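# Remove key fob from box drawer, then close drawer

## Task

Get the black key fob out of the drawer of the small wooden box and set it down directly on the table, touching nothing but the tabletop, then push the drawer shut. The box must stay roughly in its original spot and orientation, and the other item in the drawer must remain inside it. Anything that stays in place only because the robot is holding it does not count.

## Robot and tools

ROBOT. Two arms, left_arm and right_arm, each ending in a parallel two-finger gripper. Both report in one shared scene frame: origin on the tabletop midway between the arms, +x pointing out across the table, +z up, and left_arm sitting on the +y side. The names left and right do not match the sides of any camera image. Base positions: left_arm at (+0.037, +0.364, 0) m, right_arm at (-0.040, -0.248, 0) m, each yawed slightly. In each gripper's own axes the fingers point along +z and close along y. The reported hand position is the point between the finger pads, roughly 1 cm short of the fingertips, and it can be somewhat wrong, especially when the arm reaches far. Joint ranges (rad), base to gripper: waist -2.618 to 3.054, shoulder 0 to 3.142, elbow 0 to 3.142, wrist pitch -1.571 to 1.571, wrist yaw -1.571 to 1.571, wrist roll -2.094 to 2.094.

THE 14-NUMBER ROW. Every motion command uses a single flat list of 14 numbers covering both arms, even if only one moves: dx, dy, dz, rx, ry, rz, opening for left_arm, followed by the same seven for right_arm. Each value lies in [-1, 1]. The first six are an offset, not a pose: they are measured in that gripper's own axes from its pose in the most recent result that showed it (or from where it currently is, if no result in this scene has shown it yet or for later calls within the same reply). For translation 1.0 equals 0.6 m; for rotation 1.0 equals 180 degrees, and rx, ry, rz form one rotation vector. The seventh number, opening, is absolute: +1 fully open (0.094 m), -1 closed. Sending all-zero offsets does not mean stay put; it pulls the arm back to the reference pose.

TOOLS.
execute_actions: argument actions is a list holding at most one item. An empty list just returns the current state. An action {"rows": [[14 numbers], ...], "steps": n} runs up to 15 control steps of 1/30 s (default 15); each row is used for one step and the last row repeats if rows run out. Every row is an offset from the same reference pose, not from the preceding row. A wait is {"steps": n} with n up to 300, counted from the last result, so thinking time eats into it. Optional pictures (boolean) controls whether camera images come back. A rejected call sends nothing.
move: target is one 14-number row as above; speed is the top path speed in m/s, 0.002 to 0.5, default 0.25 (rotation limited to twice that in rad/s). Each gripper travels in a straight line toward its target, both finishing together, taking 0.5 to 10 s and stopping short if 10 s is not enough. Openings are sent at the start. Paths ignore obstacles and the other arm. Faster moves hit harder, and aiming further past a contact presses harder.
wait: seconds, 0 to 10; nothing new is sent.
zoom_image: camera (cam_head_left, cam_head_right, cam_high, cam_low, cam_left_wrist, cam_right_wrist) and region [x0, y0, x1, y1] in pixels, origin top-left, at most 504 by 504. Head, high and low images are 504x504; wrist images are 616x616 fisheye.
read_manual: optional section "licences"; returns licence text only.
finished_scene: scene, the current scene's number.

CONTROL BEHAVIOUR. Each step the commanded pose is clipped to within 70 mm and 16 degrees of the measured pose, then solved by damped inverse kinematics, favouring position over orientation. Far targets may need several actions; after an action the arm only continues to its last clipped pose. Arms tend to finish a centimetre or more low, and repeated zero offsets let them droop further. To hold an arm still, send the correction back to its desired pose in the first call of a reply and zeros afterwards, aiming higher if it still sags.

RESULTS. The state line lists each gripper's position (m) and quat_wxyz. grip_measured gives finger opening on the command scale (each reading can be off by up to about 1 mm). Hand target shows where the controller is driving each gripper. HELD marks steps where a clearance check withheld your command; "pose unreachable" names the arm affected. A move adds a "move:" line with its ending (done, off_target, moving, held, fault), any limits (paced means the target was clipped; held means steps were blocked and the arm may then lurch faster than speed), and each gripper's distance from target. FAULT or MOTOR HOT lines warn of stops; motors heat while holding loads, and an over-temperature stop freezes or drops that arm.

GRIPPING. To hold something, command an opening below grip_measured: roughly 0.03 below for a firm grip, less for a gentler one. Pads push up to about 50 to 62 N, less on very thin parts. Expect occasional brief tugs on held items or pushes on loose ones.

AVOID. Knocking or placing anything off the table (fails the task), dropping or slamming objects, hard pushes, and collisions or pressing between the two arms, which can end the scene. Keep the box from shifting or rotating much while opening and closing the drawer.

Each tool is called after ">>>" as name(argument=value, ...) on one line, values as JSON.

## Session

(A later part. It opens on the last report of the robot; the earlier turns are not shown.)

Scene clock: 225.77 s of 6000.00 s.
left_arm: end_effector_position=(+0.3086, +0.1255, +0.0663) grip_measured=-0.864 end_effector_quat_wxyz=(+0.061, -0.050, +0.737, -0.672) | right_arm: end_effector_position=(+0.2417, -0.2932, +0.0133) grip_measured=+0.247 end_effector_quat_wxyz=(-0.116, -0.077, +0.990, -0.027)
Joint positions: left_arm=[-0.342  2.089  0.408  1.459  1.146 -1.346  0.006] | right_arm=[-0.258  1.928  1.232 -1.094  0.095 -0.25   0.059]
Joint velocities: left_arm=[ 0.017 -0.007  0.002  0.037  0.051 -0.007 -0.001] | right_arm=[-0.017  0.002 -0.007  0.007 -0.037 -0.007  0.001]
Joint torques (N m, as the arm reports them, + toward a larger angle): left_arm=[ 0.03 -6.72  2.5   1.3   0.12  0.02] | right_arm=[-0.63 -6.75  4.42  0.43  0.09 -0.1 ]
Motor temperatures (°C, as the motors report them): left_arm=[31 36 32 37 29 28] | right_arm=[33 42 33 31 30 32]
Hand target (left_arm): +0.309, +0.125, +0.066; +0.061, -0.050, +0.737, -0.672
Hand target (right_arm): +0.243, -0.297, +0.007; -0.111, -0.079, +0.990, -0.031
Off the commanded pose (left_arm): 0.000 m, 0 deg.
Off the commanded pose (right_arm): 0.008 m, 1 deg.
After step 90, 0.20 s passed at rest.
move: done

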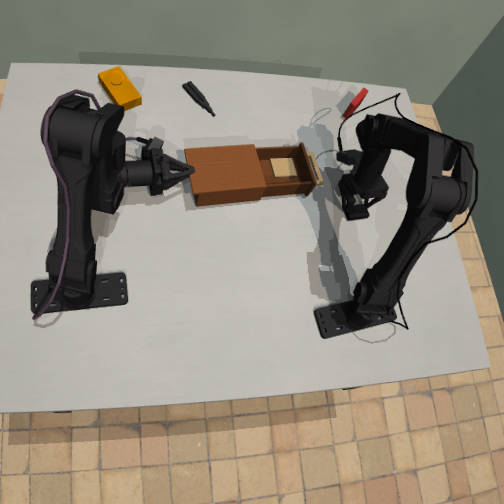

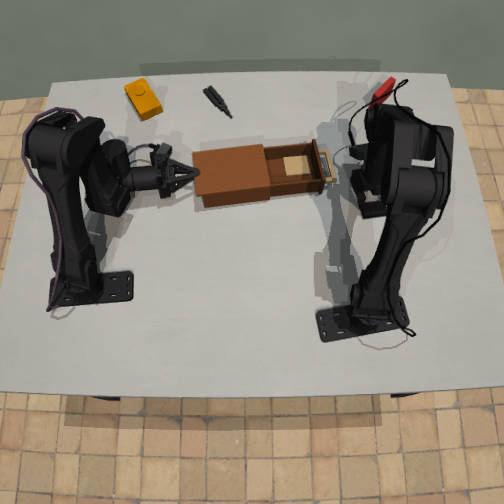

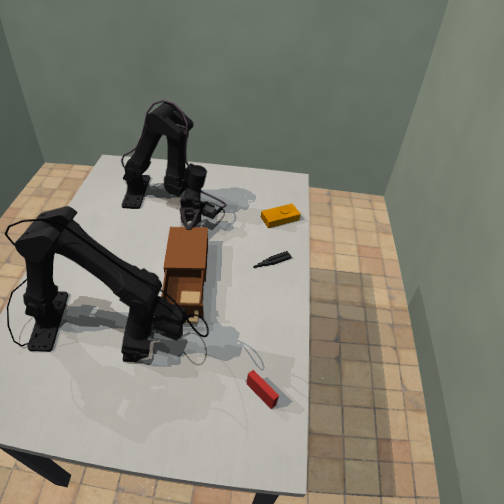

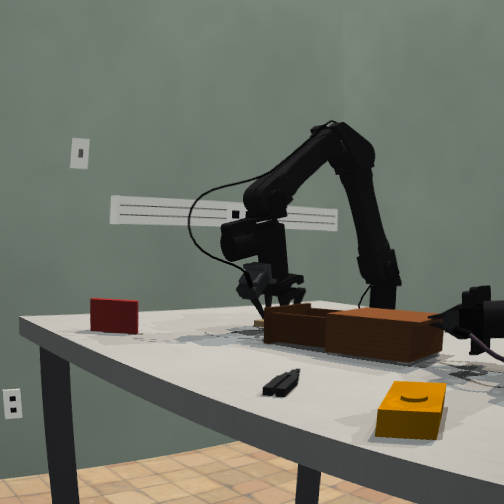

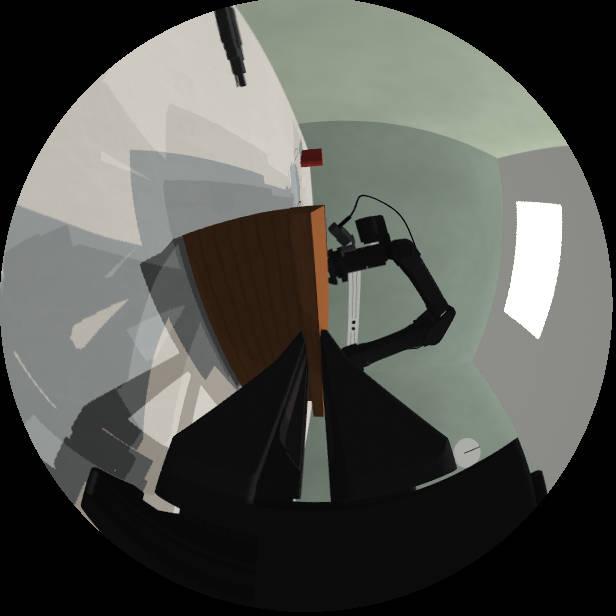

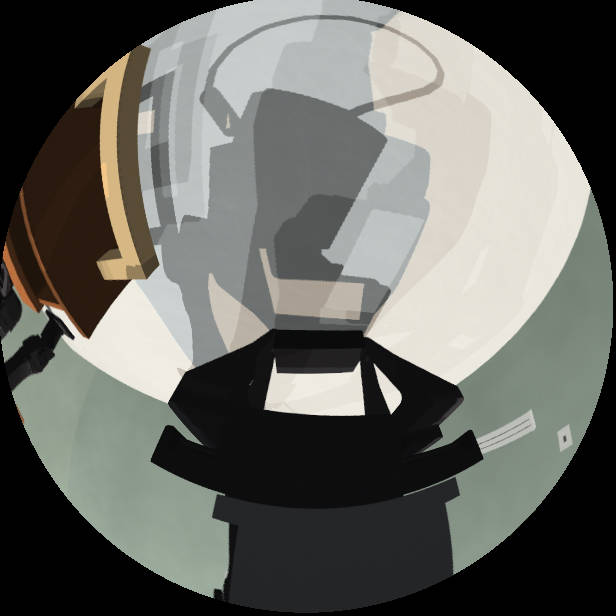

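>>> move(target=[0,0,0,0,0,0,-0.92, 0,0,0.018,0,0,0,0.2], speed=0.03)

>>> move(target=[0,0,0,0,0,0,-0.92, 0,0,0,0,0,0,0.6])

>>> move(target=[0,0,0,0,0,0,-0.92, 0,0,-0.08,0,0,0,0.6], speed=0.12)

>>> move(target=[0,0,0,0,0,0,-0.92, -0.19,0.055,-0.03,-0.09,-0.08,0,-1], speed=0.15)

Scene clock: 233.13 s of 6000.00 s.
left_arm: end_effector_position=(+0.3086, +0.1255, +0.0663) grip_measured=-0.864 end_effector_quat_wxyz=(+0.061, -0.050, +0.737, -0.672) | right_arm: end_effector_position=(+0.2417, -0.2932, +0.0133) grip_measured=+0.247 end_effector_quat_wxyz=(-0.116, -0.077, +0.990, -0.027)
Joint positions: left_arm=[-0.342  2.089  0.408  1.459  1.146 -1.346  0.006] | right_arm=[-0.258  1.928  1.232 -1.094  0.095 -0.25   0.059]
Joint velocities: left_arm=[-0.007 -0.007 -0.017 -0.007 -0.022 -0.022 -0.001] | right_arm=[-0.002  0.012  0.002 -0.022 -0.037 -0.051 -0.001]
Joint torques (N m, as the arm reports them, + toward a larger angle): left_arm=[ 0.   -6.77  2.47  1.28  0.13  0.03] | right_arm=[-0.32 -6.68  2.85  0.49  0.05 -0.01]
Motor temperatures (°C, as the motors report them): left_arm=[31 36 32 37 29 28] | right_arm=[33 41 33 31 30 32]
Hand target (left_arm): +0.309, +0.125, +0.066; +0.061, -0.050, +0.737, -0.672
Hand target (right_arm): +0.239, -0.294, +0.003; -0.116, -0.077, +0.990, -0.027
Off the commanded pose (left_arm): 0.000 m, 0 deg.
Off the commanded pose (right_arm): 0.011 m, 0 deg.
After step 90, 3.67 s passed at rest.
move: off_target (right_arm)

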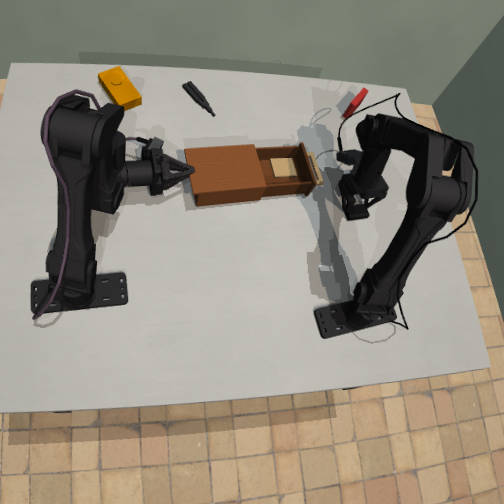

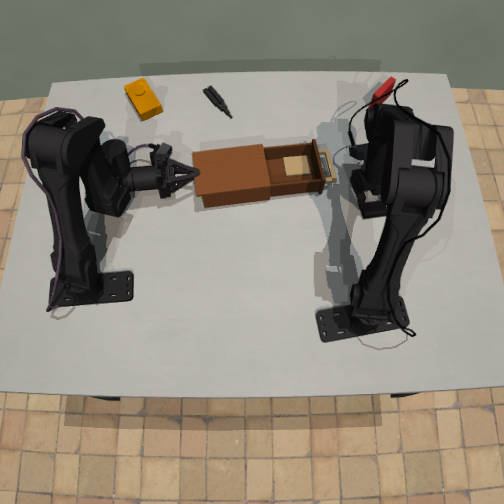

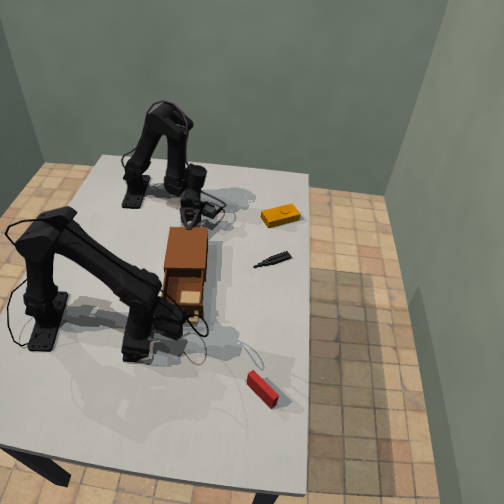

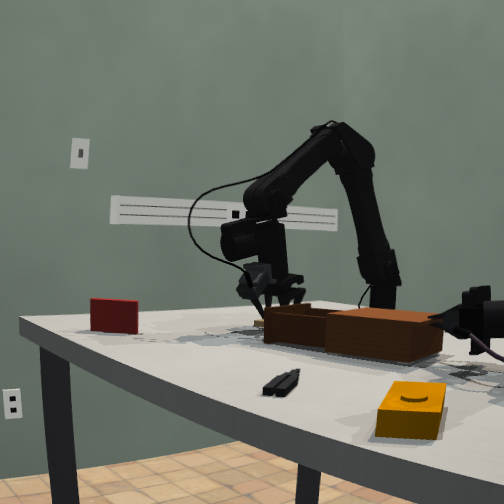

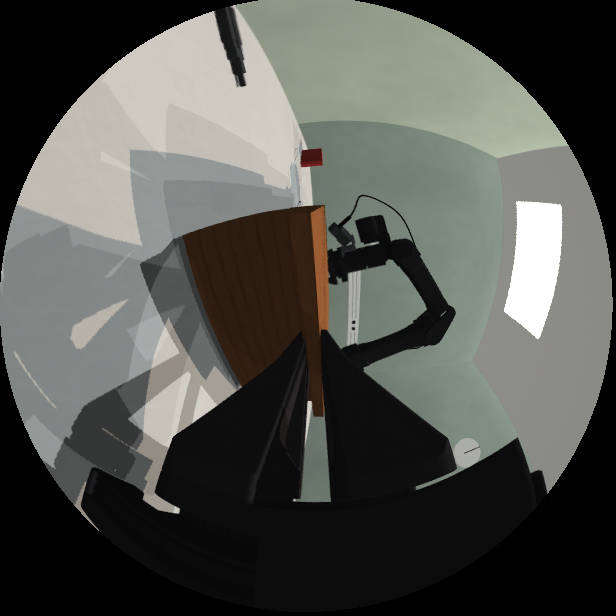

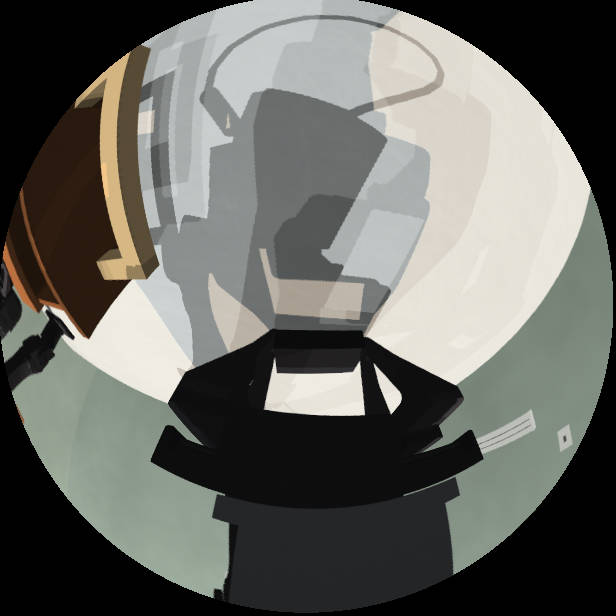

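Scene clock: 233.63 s of 6000.00 s.
left_arm: end_effector_position=(+0.3086, +0.1255, +0.0663) grip_measured=-0.864 end_effector_quat_wxyz=(+0.061, -0.050, +0.737, -0.672) | right_arm: end_effector_position=(+0.2416, -0.2932, +0.0133) grip_measured=+0.598 end_effector_quat_wxyz=(-0.116, -0.077, +0.990, -0.027)
Joint positions: left_arm=[-0.342  2.089  0.408  1.459  1.146 -1.346  0.006] | right_arm=[-0.258  1.928  1.232 -1.094  0.095 -0.25   0.075]
Joint velocities: left_arm=[-0.027 -0.007 -0.012  0.051  0.022 -0.007 -0.   ] | right_arm=[-0.007 -0.007  0.007  0.022 -0.007 -0.051 -0.   ]
Joint torques (N m, as the arm reports them, + toward a larger angle): left_arm=[ 0.03 -6.64  2.53  1.29  0.14  0.02] | right_arm=[ 0.08 -7.25  5.81  0.11  0.03  0.02]
Motor temperatures (°C, as the motors report them): left_arm=[31 36 32 37 29 28] | right_arm=[33 41 33 31 30 32]
Hand target (left_arm): +0.309, +0.125, +0.066; +0.061, -0.050, +0.737, -0.672
Hand target (right_arm): +0.242, -0.293, +0.013; -0.116, -0.077, +0.990, -0.027
Off the commanded pose (left_arm): 0.000 m, 0 deg.
Off the commanded pose (right_arm): 0.000 m, 0 deg.
move: done

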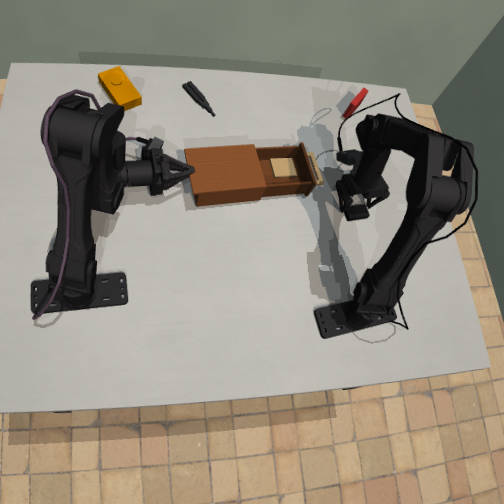

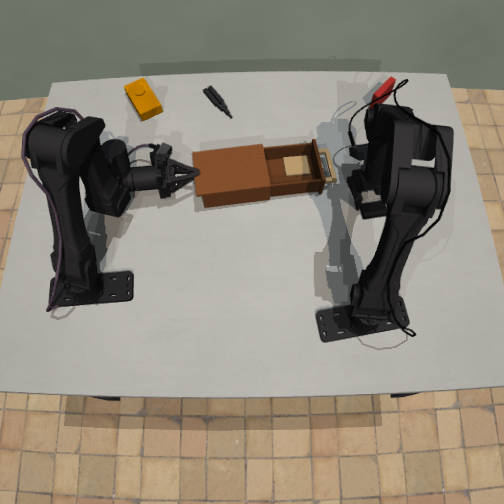

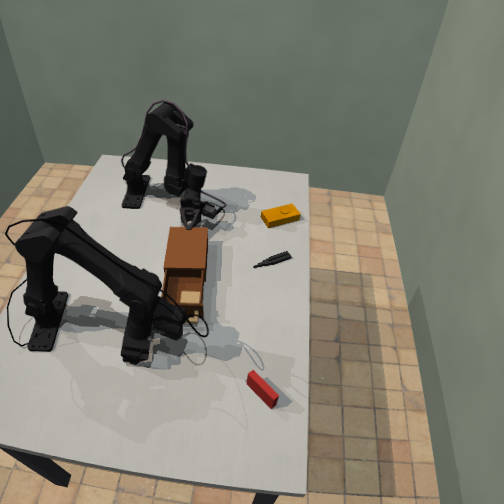

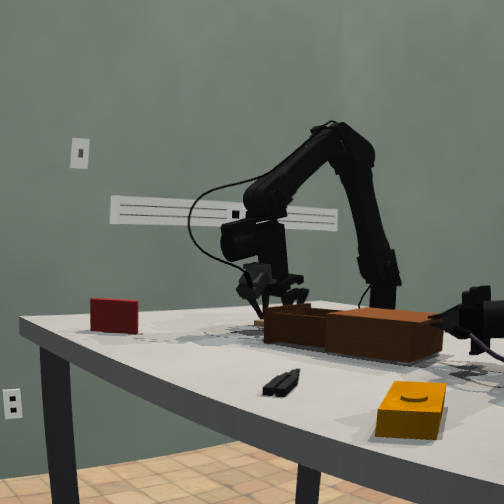

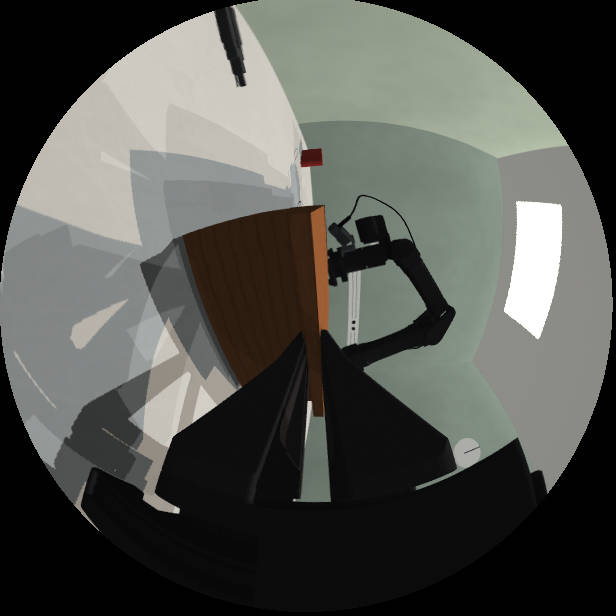

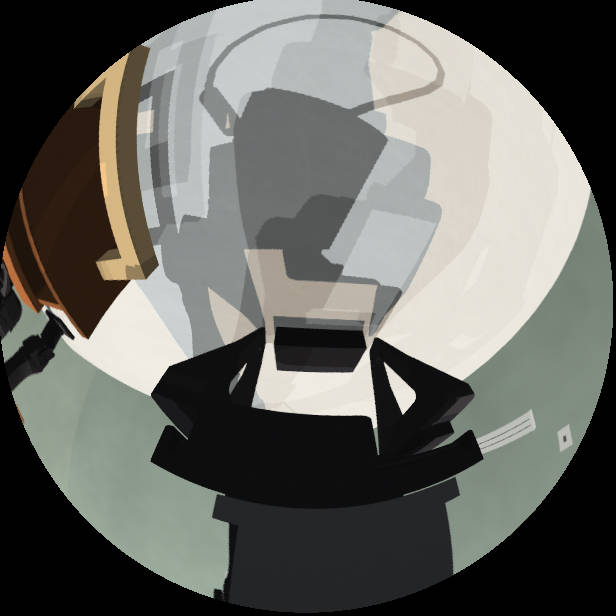

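Scene clock: 234.67 s of 6000.00 s.
left_arm: end_effector_position=(+0.3086, +0.1255, +0.0663) grip_measured=-0.864 end_effector_quat_wxyz=(+0.061, -0.050, +0.737, -0.672) | right_arm: end_effector_position=(+0.2453, -0.2913, +0.0462) grip_measured=+0.598 end_effector_quat_wxyz=(-0.135, -0.080, +0.987, -0.025)
Joint positions: left_arm=[-0.342  2.089  0.408  1.459  1.146 -1.346  0.006] | right_arm=[-0.25   1.928  1.364 -1.264  0.095 -0.245  0.075]
Joint velocities: left_arm=[-0.007 -0.007 -0.022 -0.081 -0.11  -0.007 -0.   ] | right_arm=[-0.007  0.017 -0.002 -0.022 -0.007  0.007  0.001]
Joint torques (N m, as the arm reports them, + toward a larger angle): left_arm=[ 0.03 -6.66  2.52  1.29  0.12  0.04] | right_arm=[ 0.64 -9.19  8.74 -0.15  0.    0.13]
Motor temperatures (°C, as the motors report them): left_arm=[31 36 32 37 29 28] | right_arm=[33 41 33 31 30 32]
Hand target (left_arm): +0.309, +0.125, +0.066; +0.061, -0.050, +0.737, -0.672
Hand target (right_arm): +0.253, -0.289, +0.059; -0.116, -0.078, +0.990, -0.027
Off the commanded pose (left_arm): 0.000 m, 0 deg.
Off the commanded pose (right_arm): 0.016 m, 2 deg.
move: off_target (right_arm)

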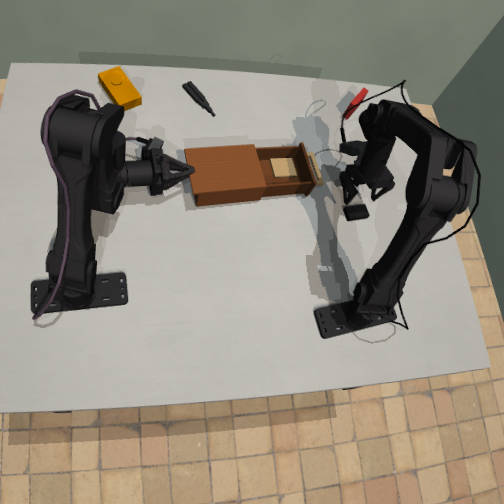

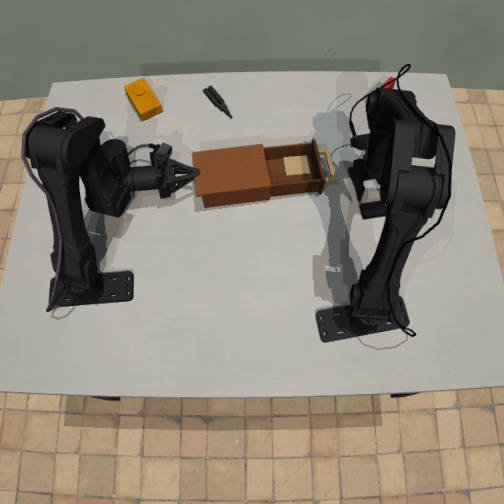

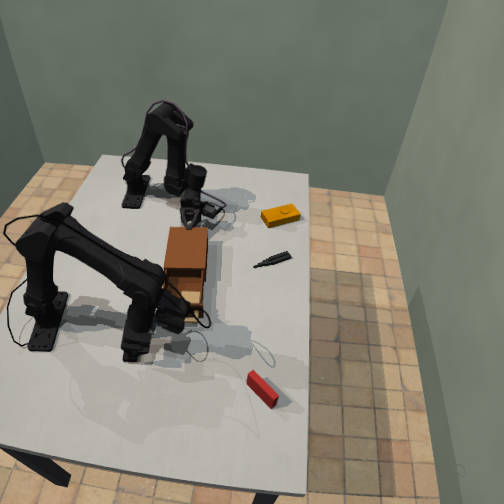

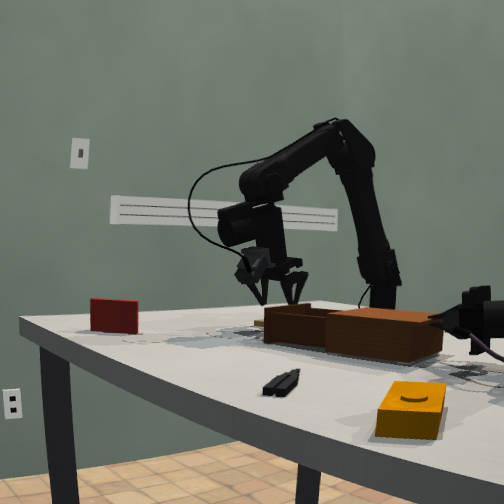

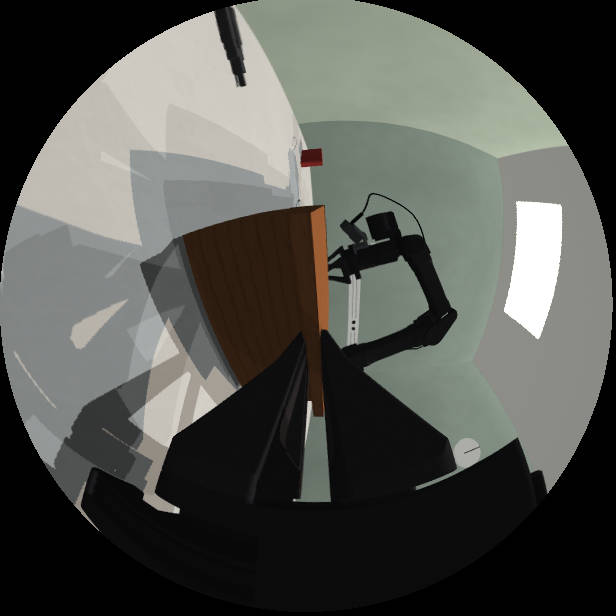

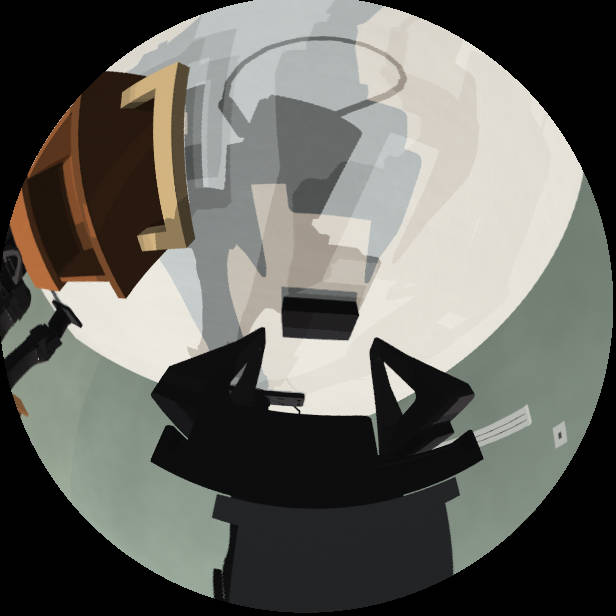

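Scene clock: 236.37 s of 6000.00 s.
left_arm: end_effector_position=(+0.3086, +0.1255, +0.0663) grip_measured=-0.864 end_effector_quat_wxyz=(+0.061, -0.050, +0.737, -0.672) | right_arm: end_effector_position=(+0.3382, -0.2433, +0.0264) grip_measured=-0.995 end_effector_quat_wxyz=(-0.043, -0.065, +0.990, +0.121)
Joint positions: left_arm=[-0.342  2.089  0.408  1.459  1.146 -1.346  0.006] | right_arm=[-0.25   2.151  1.626 -1.172 -0.225 -0.241  0.   ]
Joint velocities: left_arm=[ 0.002  0.002 -0.002 -0.037  0.037 -0.037  0.   ] | right_arm=[ 0.017 -0.017 -0.002 -0.037 -0.081 -0.022  0.   ]
Joint torques (N m, as the arm reports them, + toward a larger angle): left_arm=[ 0.05 -6.72  2.53  1.29  0.14  0.02] | right_arm=[ 0.31 -8.98  9.35  0.41 -0.23  0.1 ]
Motor temperatures (°C, as the motors report them): left_arm=[31 36 32 37 29 28] | right_arm=[33 41 33 31 30 32]
Hand target (left_arm): +0.309, +0.125, +0.066; +0.061, -0.050, +0.737, -0.672
Hand target (right_arm): +0.353, -0.241, +0.032; -0.019, -0.064, +0.990, +0.124
Off the commanded pose (left_arm): 0.000 m, 0 deg.
Off the commanded pose (right_arm): 0.016 m, 3 deg.
move: off_target (right_arm)

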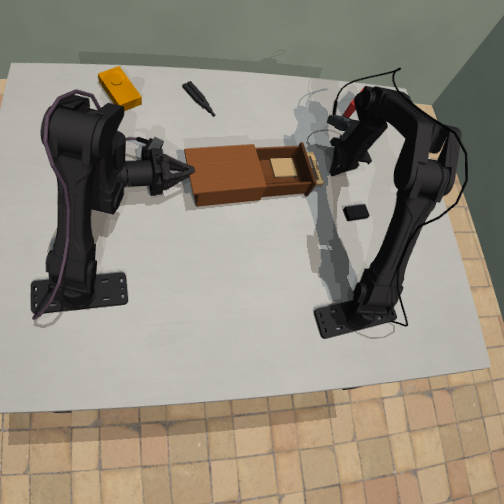

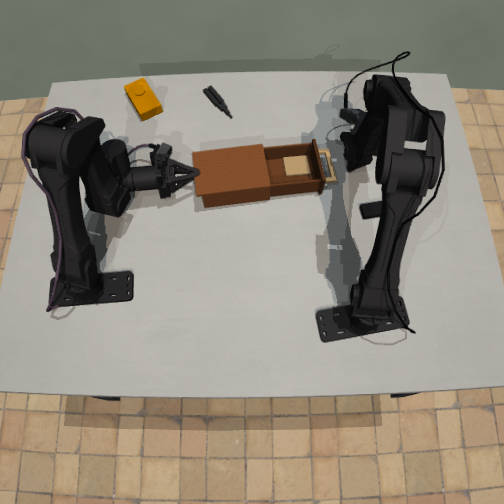

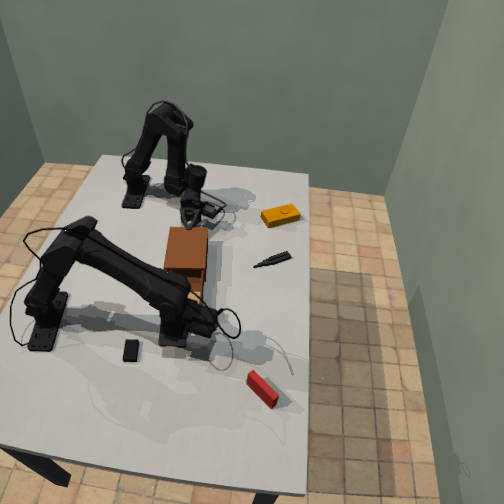

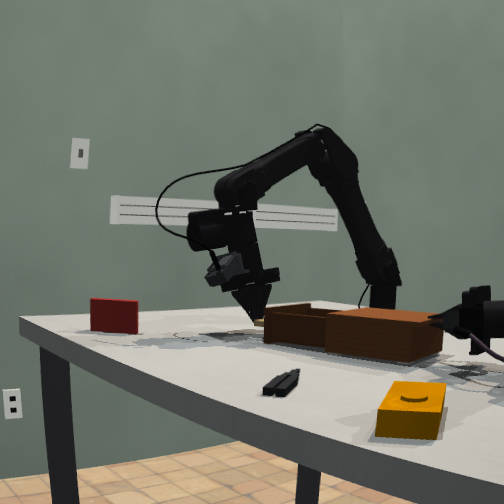

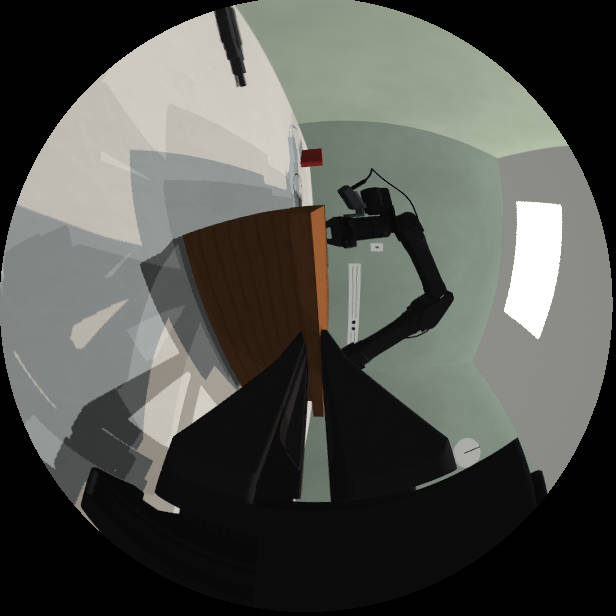

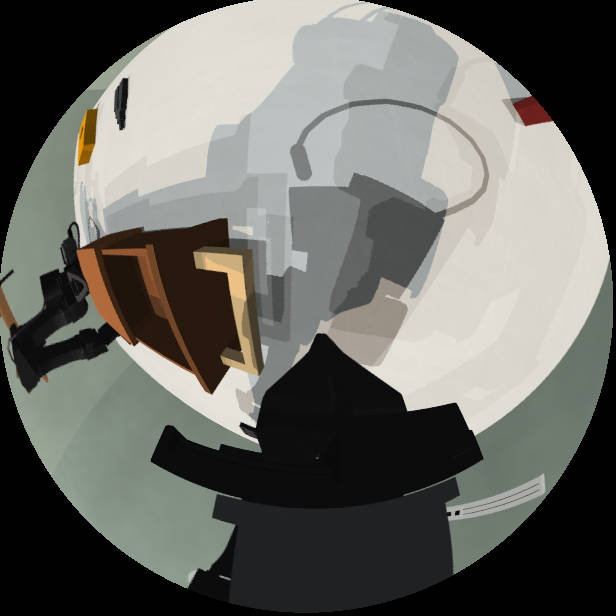

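>>> move(target=[0,0,0,0,0,0,-0.92, -0.026,0.297,0.066,0,0,0,-1], speed=0.05)

>>> zoom_image(camera="cam_head_left", region=[160, 120, 340, 230])

Scene clock: 246.23 s of 6000.00 s.
left_arm: end_effector_position=(+0.3104, +0.1283, +0.0683) grip_measured=-0.864 end_effector_quat_wxyz=(+0.064, -0.050, +0.734, -0.674) | right_arm: end_effector_position=(+0.3195, -0.0976, +0.0216) grip_measured=-0.996 end_effector_quat_wxyz=(-0.063, -0.056, +0.994, +0.067)
Joint positions: left_arm=[-0.33   2.089  0.408  1.471  1.154 -1.354  0.006] | right_arm=[ 0.165  2.165  1.641 -1.134 -0.162  0.199  0.   ]
Joint velocities: left_arm=[-0.002  0.012  0.002  0.022  0.007 -0.007 -0.   ] | right_arm=[-0.022 -0.002  0.007 -0.007 -0.11  -0.007 -0.   ]
Joint torques (N m, as the arm reports them, + toward a larger angle): left_arm=[-0.73 -6.74  2.52  1.18  0.04  0.08] | right_arm=[ 2.85 -8.93  9.67  0.66 -1.04  0.19]
Motor temperatures (°C, as the motors report them): left_arm=[31 36 32 37 29 28] | right_arm=[33 41 34 31 31 32]
Hand target (left_arm): +0.309, +0.126, +0.066; +0.061, -0.050, +0.737, -0.672
Hand target (right_arm): +0.326, -0.063, +0.030; -0.048, -0.067, +0.989, +0.120
Off the commanded pose (left_arm): 0.004 m, 0 deg.
Off the commanded pose (right_arm): 0.039 m, 7 deg.
After step 90, 2.90 s passed at rest.
move: off_target (right_arm)

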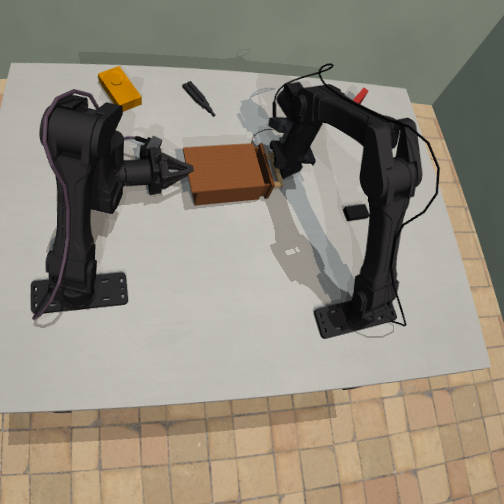

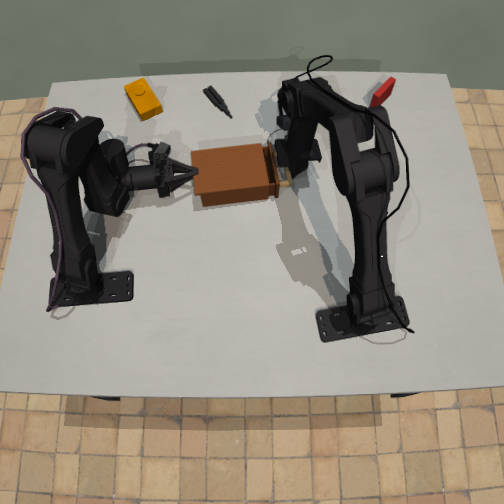

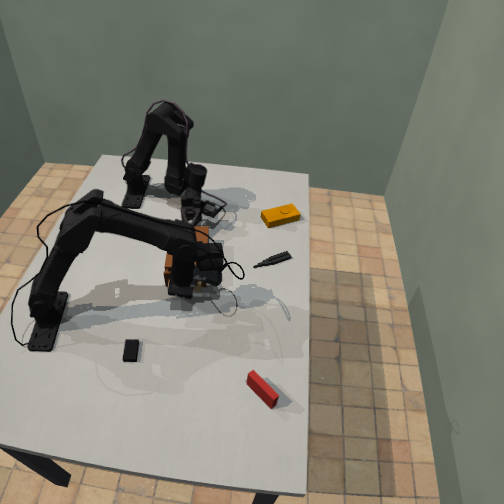

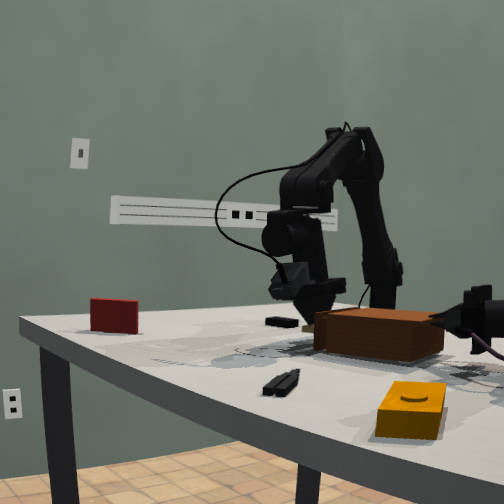

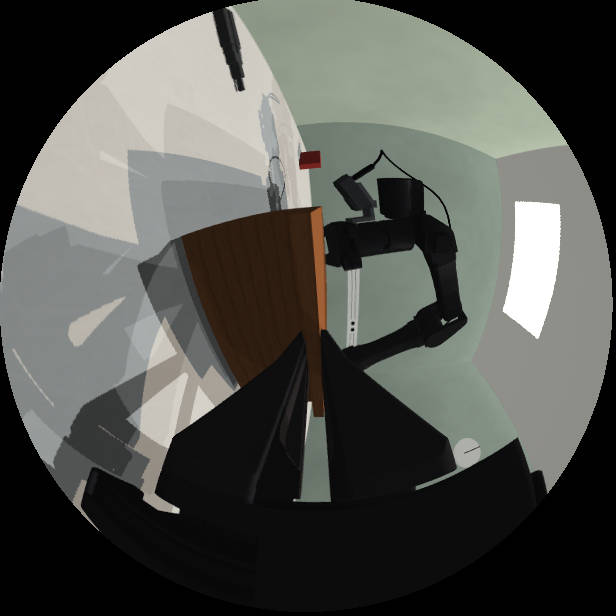

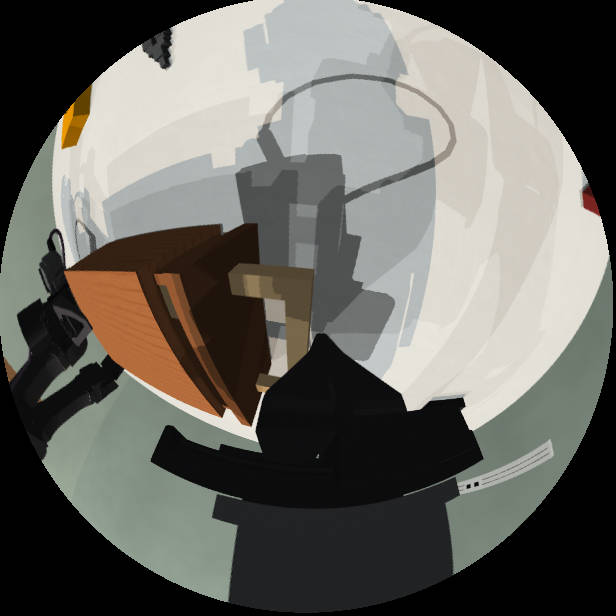

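Region (160, 120, 340, 230) of cam_head_left's 504x504 image, scaled by 2.800, with more detail than that image has.

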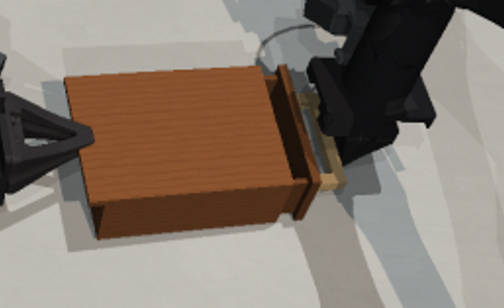

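Back off, recentre, push again.

>>> move(target=[0,0.004,0.004,0,0,0,-0.92, -0.04,-0.02,-0.025,-0.05,-0.03,0,-1], speed=0.06)

>>> move(target=[0,0,0.005,0,0,0,-0.92, 0,0.11,0.02,-0.03,0,0,-1], speed=0.04)

>>> zoom_image(camera="cam_head_left", region=[160, 120, 340, 230])

Scene clock: 253.47 s of 6000.00 s.
left_arm: end_effector_position=(+0.3106, +0.1285, +0.0683) grip_measured=-0.864 end_effector_quat_wxyz=(+0.063, -0.051, +0.734, -0.674) | right_arm: end_effector_position=(+0.3441, -0.1084, +0.0254) grip_measured=-0.996 end_effector_quat_wxyz=(-0.034, -0.044, +0.989, +0.138)
Joint positions: left_arm=[-0.33   2.089  0.408  1.471  1.154 -1.355  0.006] | right_arm=[ 0.069  2.165  1.641 -1.066 -0.284  0.132  0.   ]
Joint velocities: left_arm=[-0.007  0.007 -0.002 -0.037 -0.037 -0.081 -0.001] | right_arm=[-0.017  0.012  0.007 -0.022 -0.007  0.066 -0.   ]
Joint torques (N m, as the arm reports them, + toward a larger angle): left_arm=[-0.57 -5.38  2.98  1.4   0.03  0.01] | right_arm=[ -0.58 -11.47   4.92   0.59  -0.26  -0.13]
Motor temperatures (°C, as the motors report them): left_arm=[31 36 32 37 29 28] | right_arm=[33 42 34 31 31 32]
Hand target (left_arm): +0.311, +0.126, +0.066; +0.064, -0.050, +0.735, -0.674
Hand target (right_arm): +0.347, -0.108, +0.032; -0.019, -0.049, +0.988, +0.147
Off the commanded pose (left_arm): 0.004 m, 0 deg.
Off the commanded pose (right_arm): 0.007 m, 2 deg.
After step 90, 2.40 s passed at rest.
move: done

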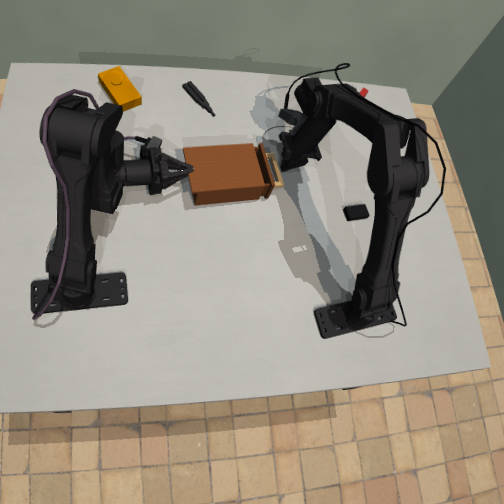

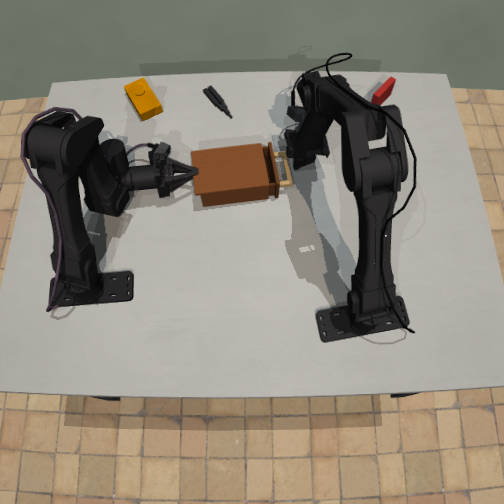

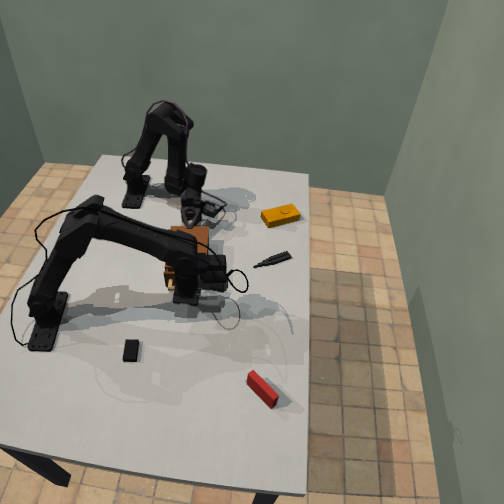

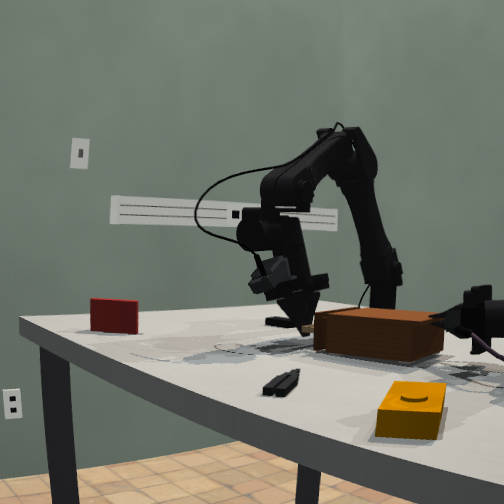

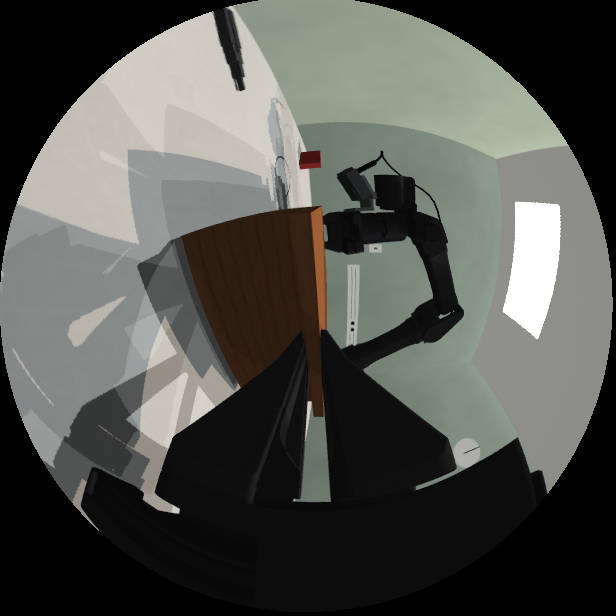

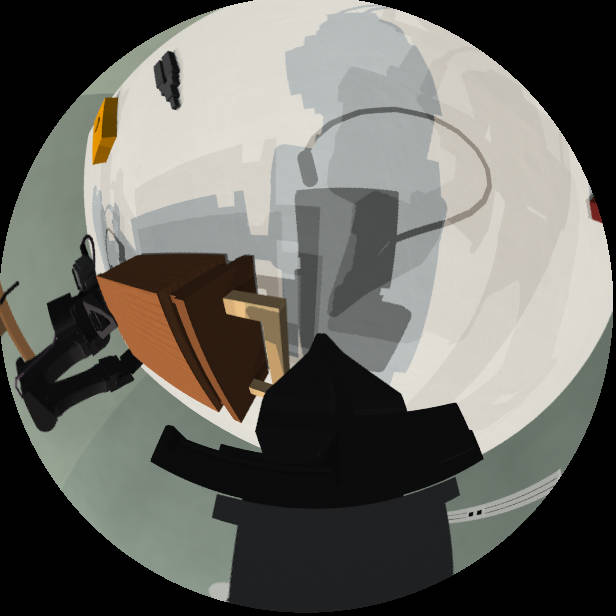

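Scene clock: 255.43 s of 6000.00 s.
left_arm: end_effector_position=(+0.3103, +0.1288, +0.0687) grip_measured=-0.864 end_effector_quat_wxyz=(+0.062, -0.051, +0.734, -0.675) | right_arm: end_effector_position=(+0.3336, -0.0823, +0.0243) grip_measured=-0.996 end_effector_quat_wxyz=(-0.042, -0.030, +0.991, +0.122)
Joint positions: left_arm=[-0.328  2.089  0.408  1.473  1.158 -1.359  0.006] | right_arm=[ 0.149  2.165  1.641 -1.063 -0.259  0.239  0.   ]
Joint velocities: left_arm=[ 0.002 -0.007  0.017  0.037 -0.007 -0.051  0.001] | right_arm=[ 0.012 -0.017 -0.017 -0.037  0.051 -0.022  0.   ]
Joint torques (N m, as the arm reports them, + toward a larger angle): left_arm=[-0.75 -6.37  2.93  1.32 -0.06  0.01] | right_arm=[ 3.35 -8.72  9.39  0.78 -1.27  0.21]
Motor temperatures (°C, as the motors report them): left_arm=[31 36 32 37 29 28] | right_arm=[33 42 34 31 31 32]
Hand target (left_arm): +0.311, +0.126, +0.068; +0.063, -0.051, +0.734, -0.674
Hand target (right_arm): +0.336, -0.044, +0.033; -0.038, -0.044, +0.982, +0.182
Off the commanded pose (left_arm): 0.003 m, 0 deg.
Off the commanded pose (right_arm): 0.041 m, 7 deg.
move: off_target (right_arm)

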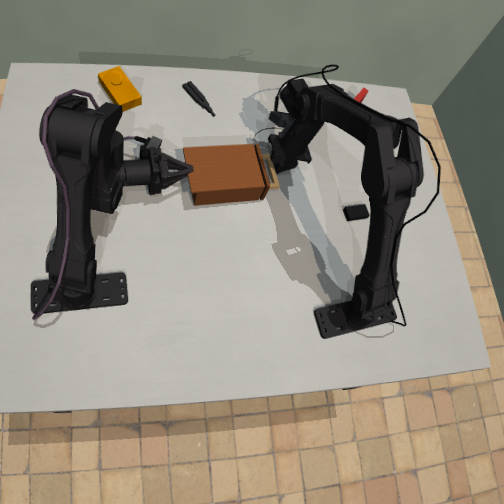

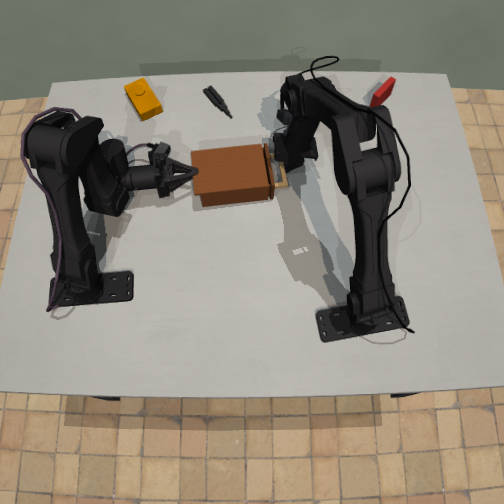

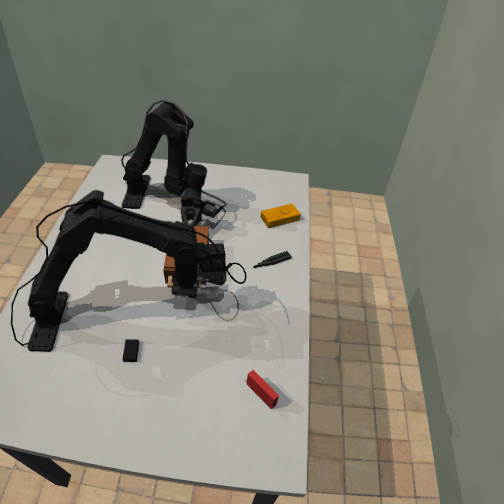

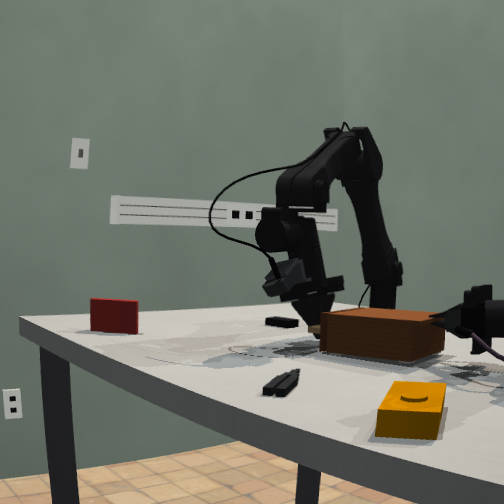

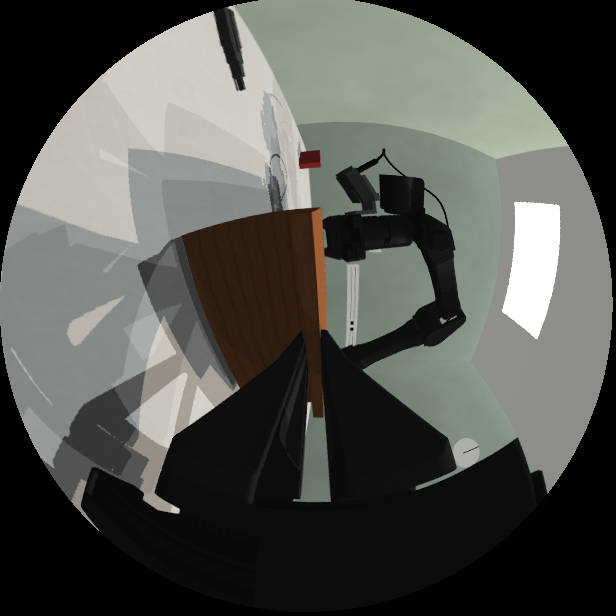

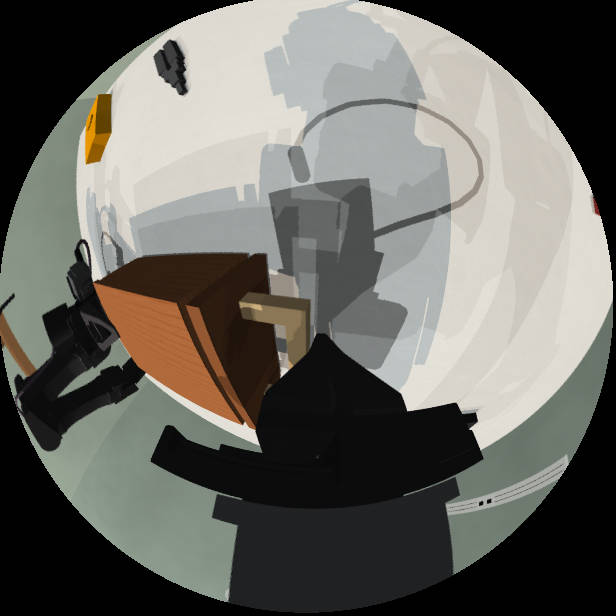

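Region (160, 120, 340, 230) of cam_head_left's 504x504 image, scaled by 2.800, with more detail than that image has.

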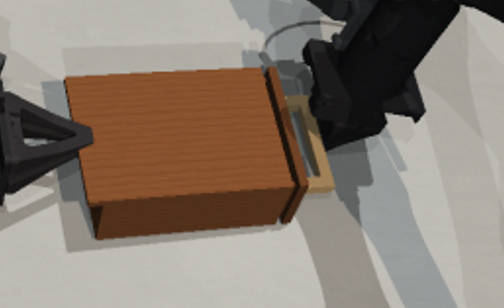

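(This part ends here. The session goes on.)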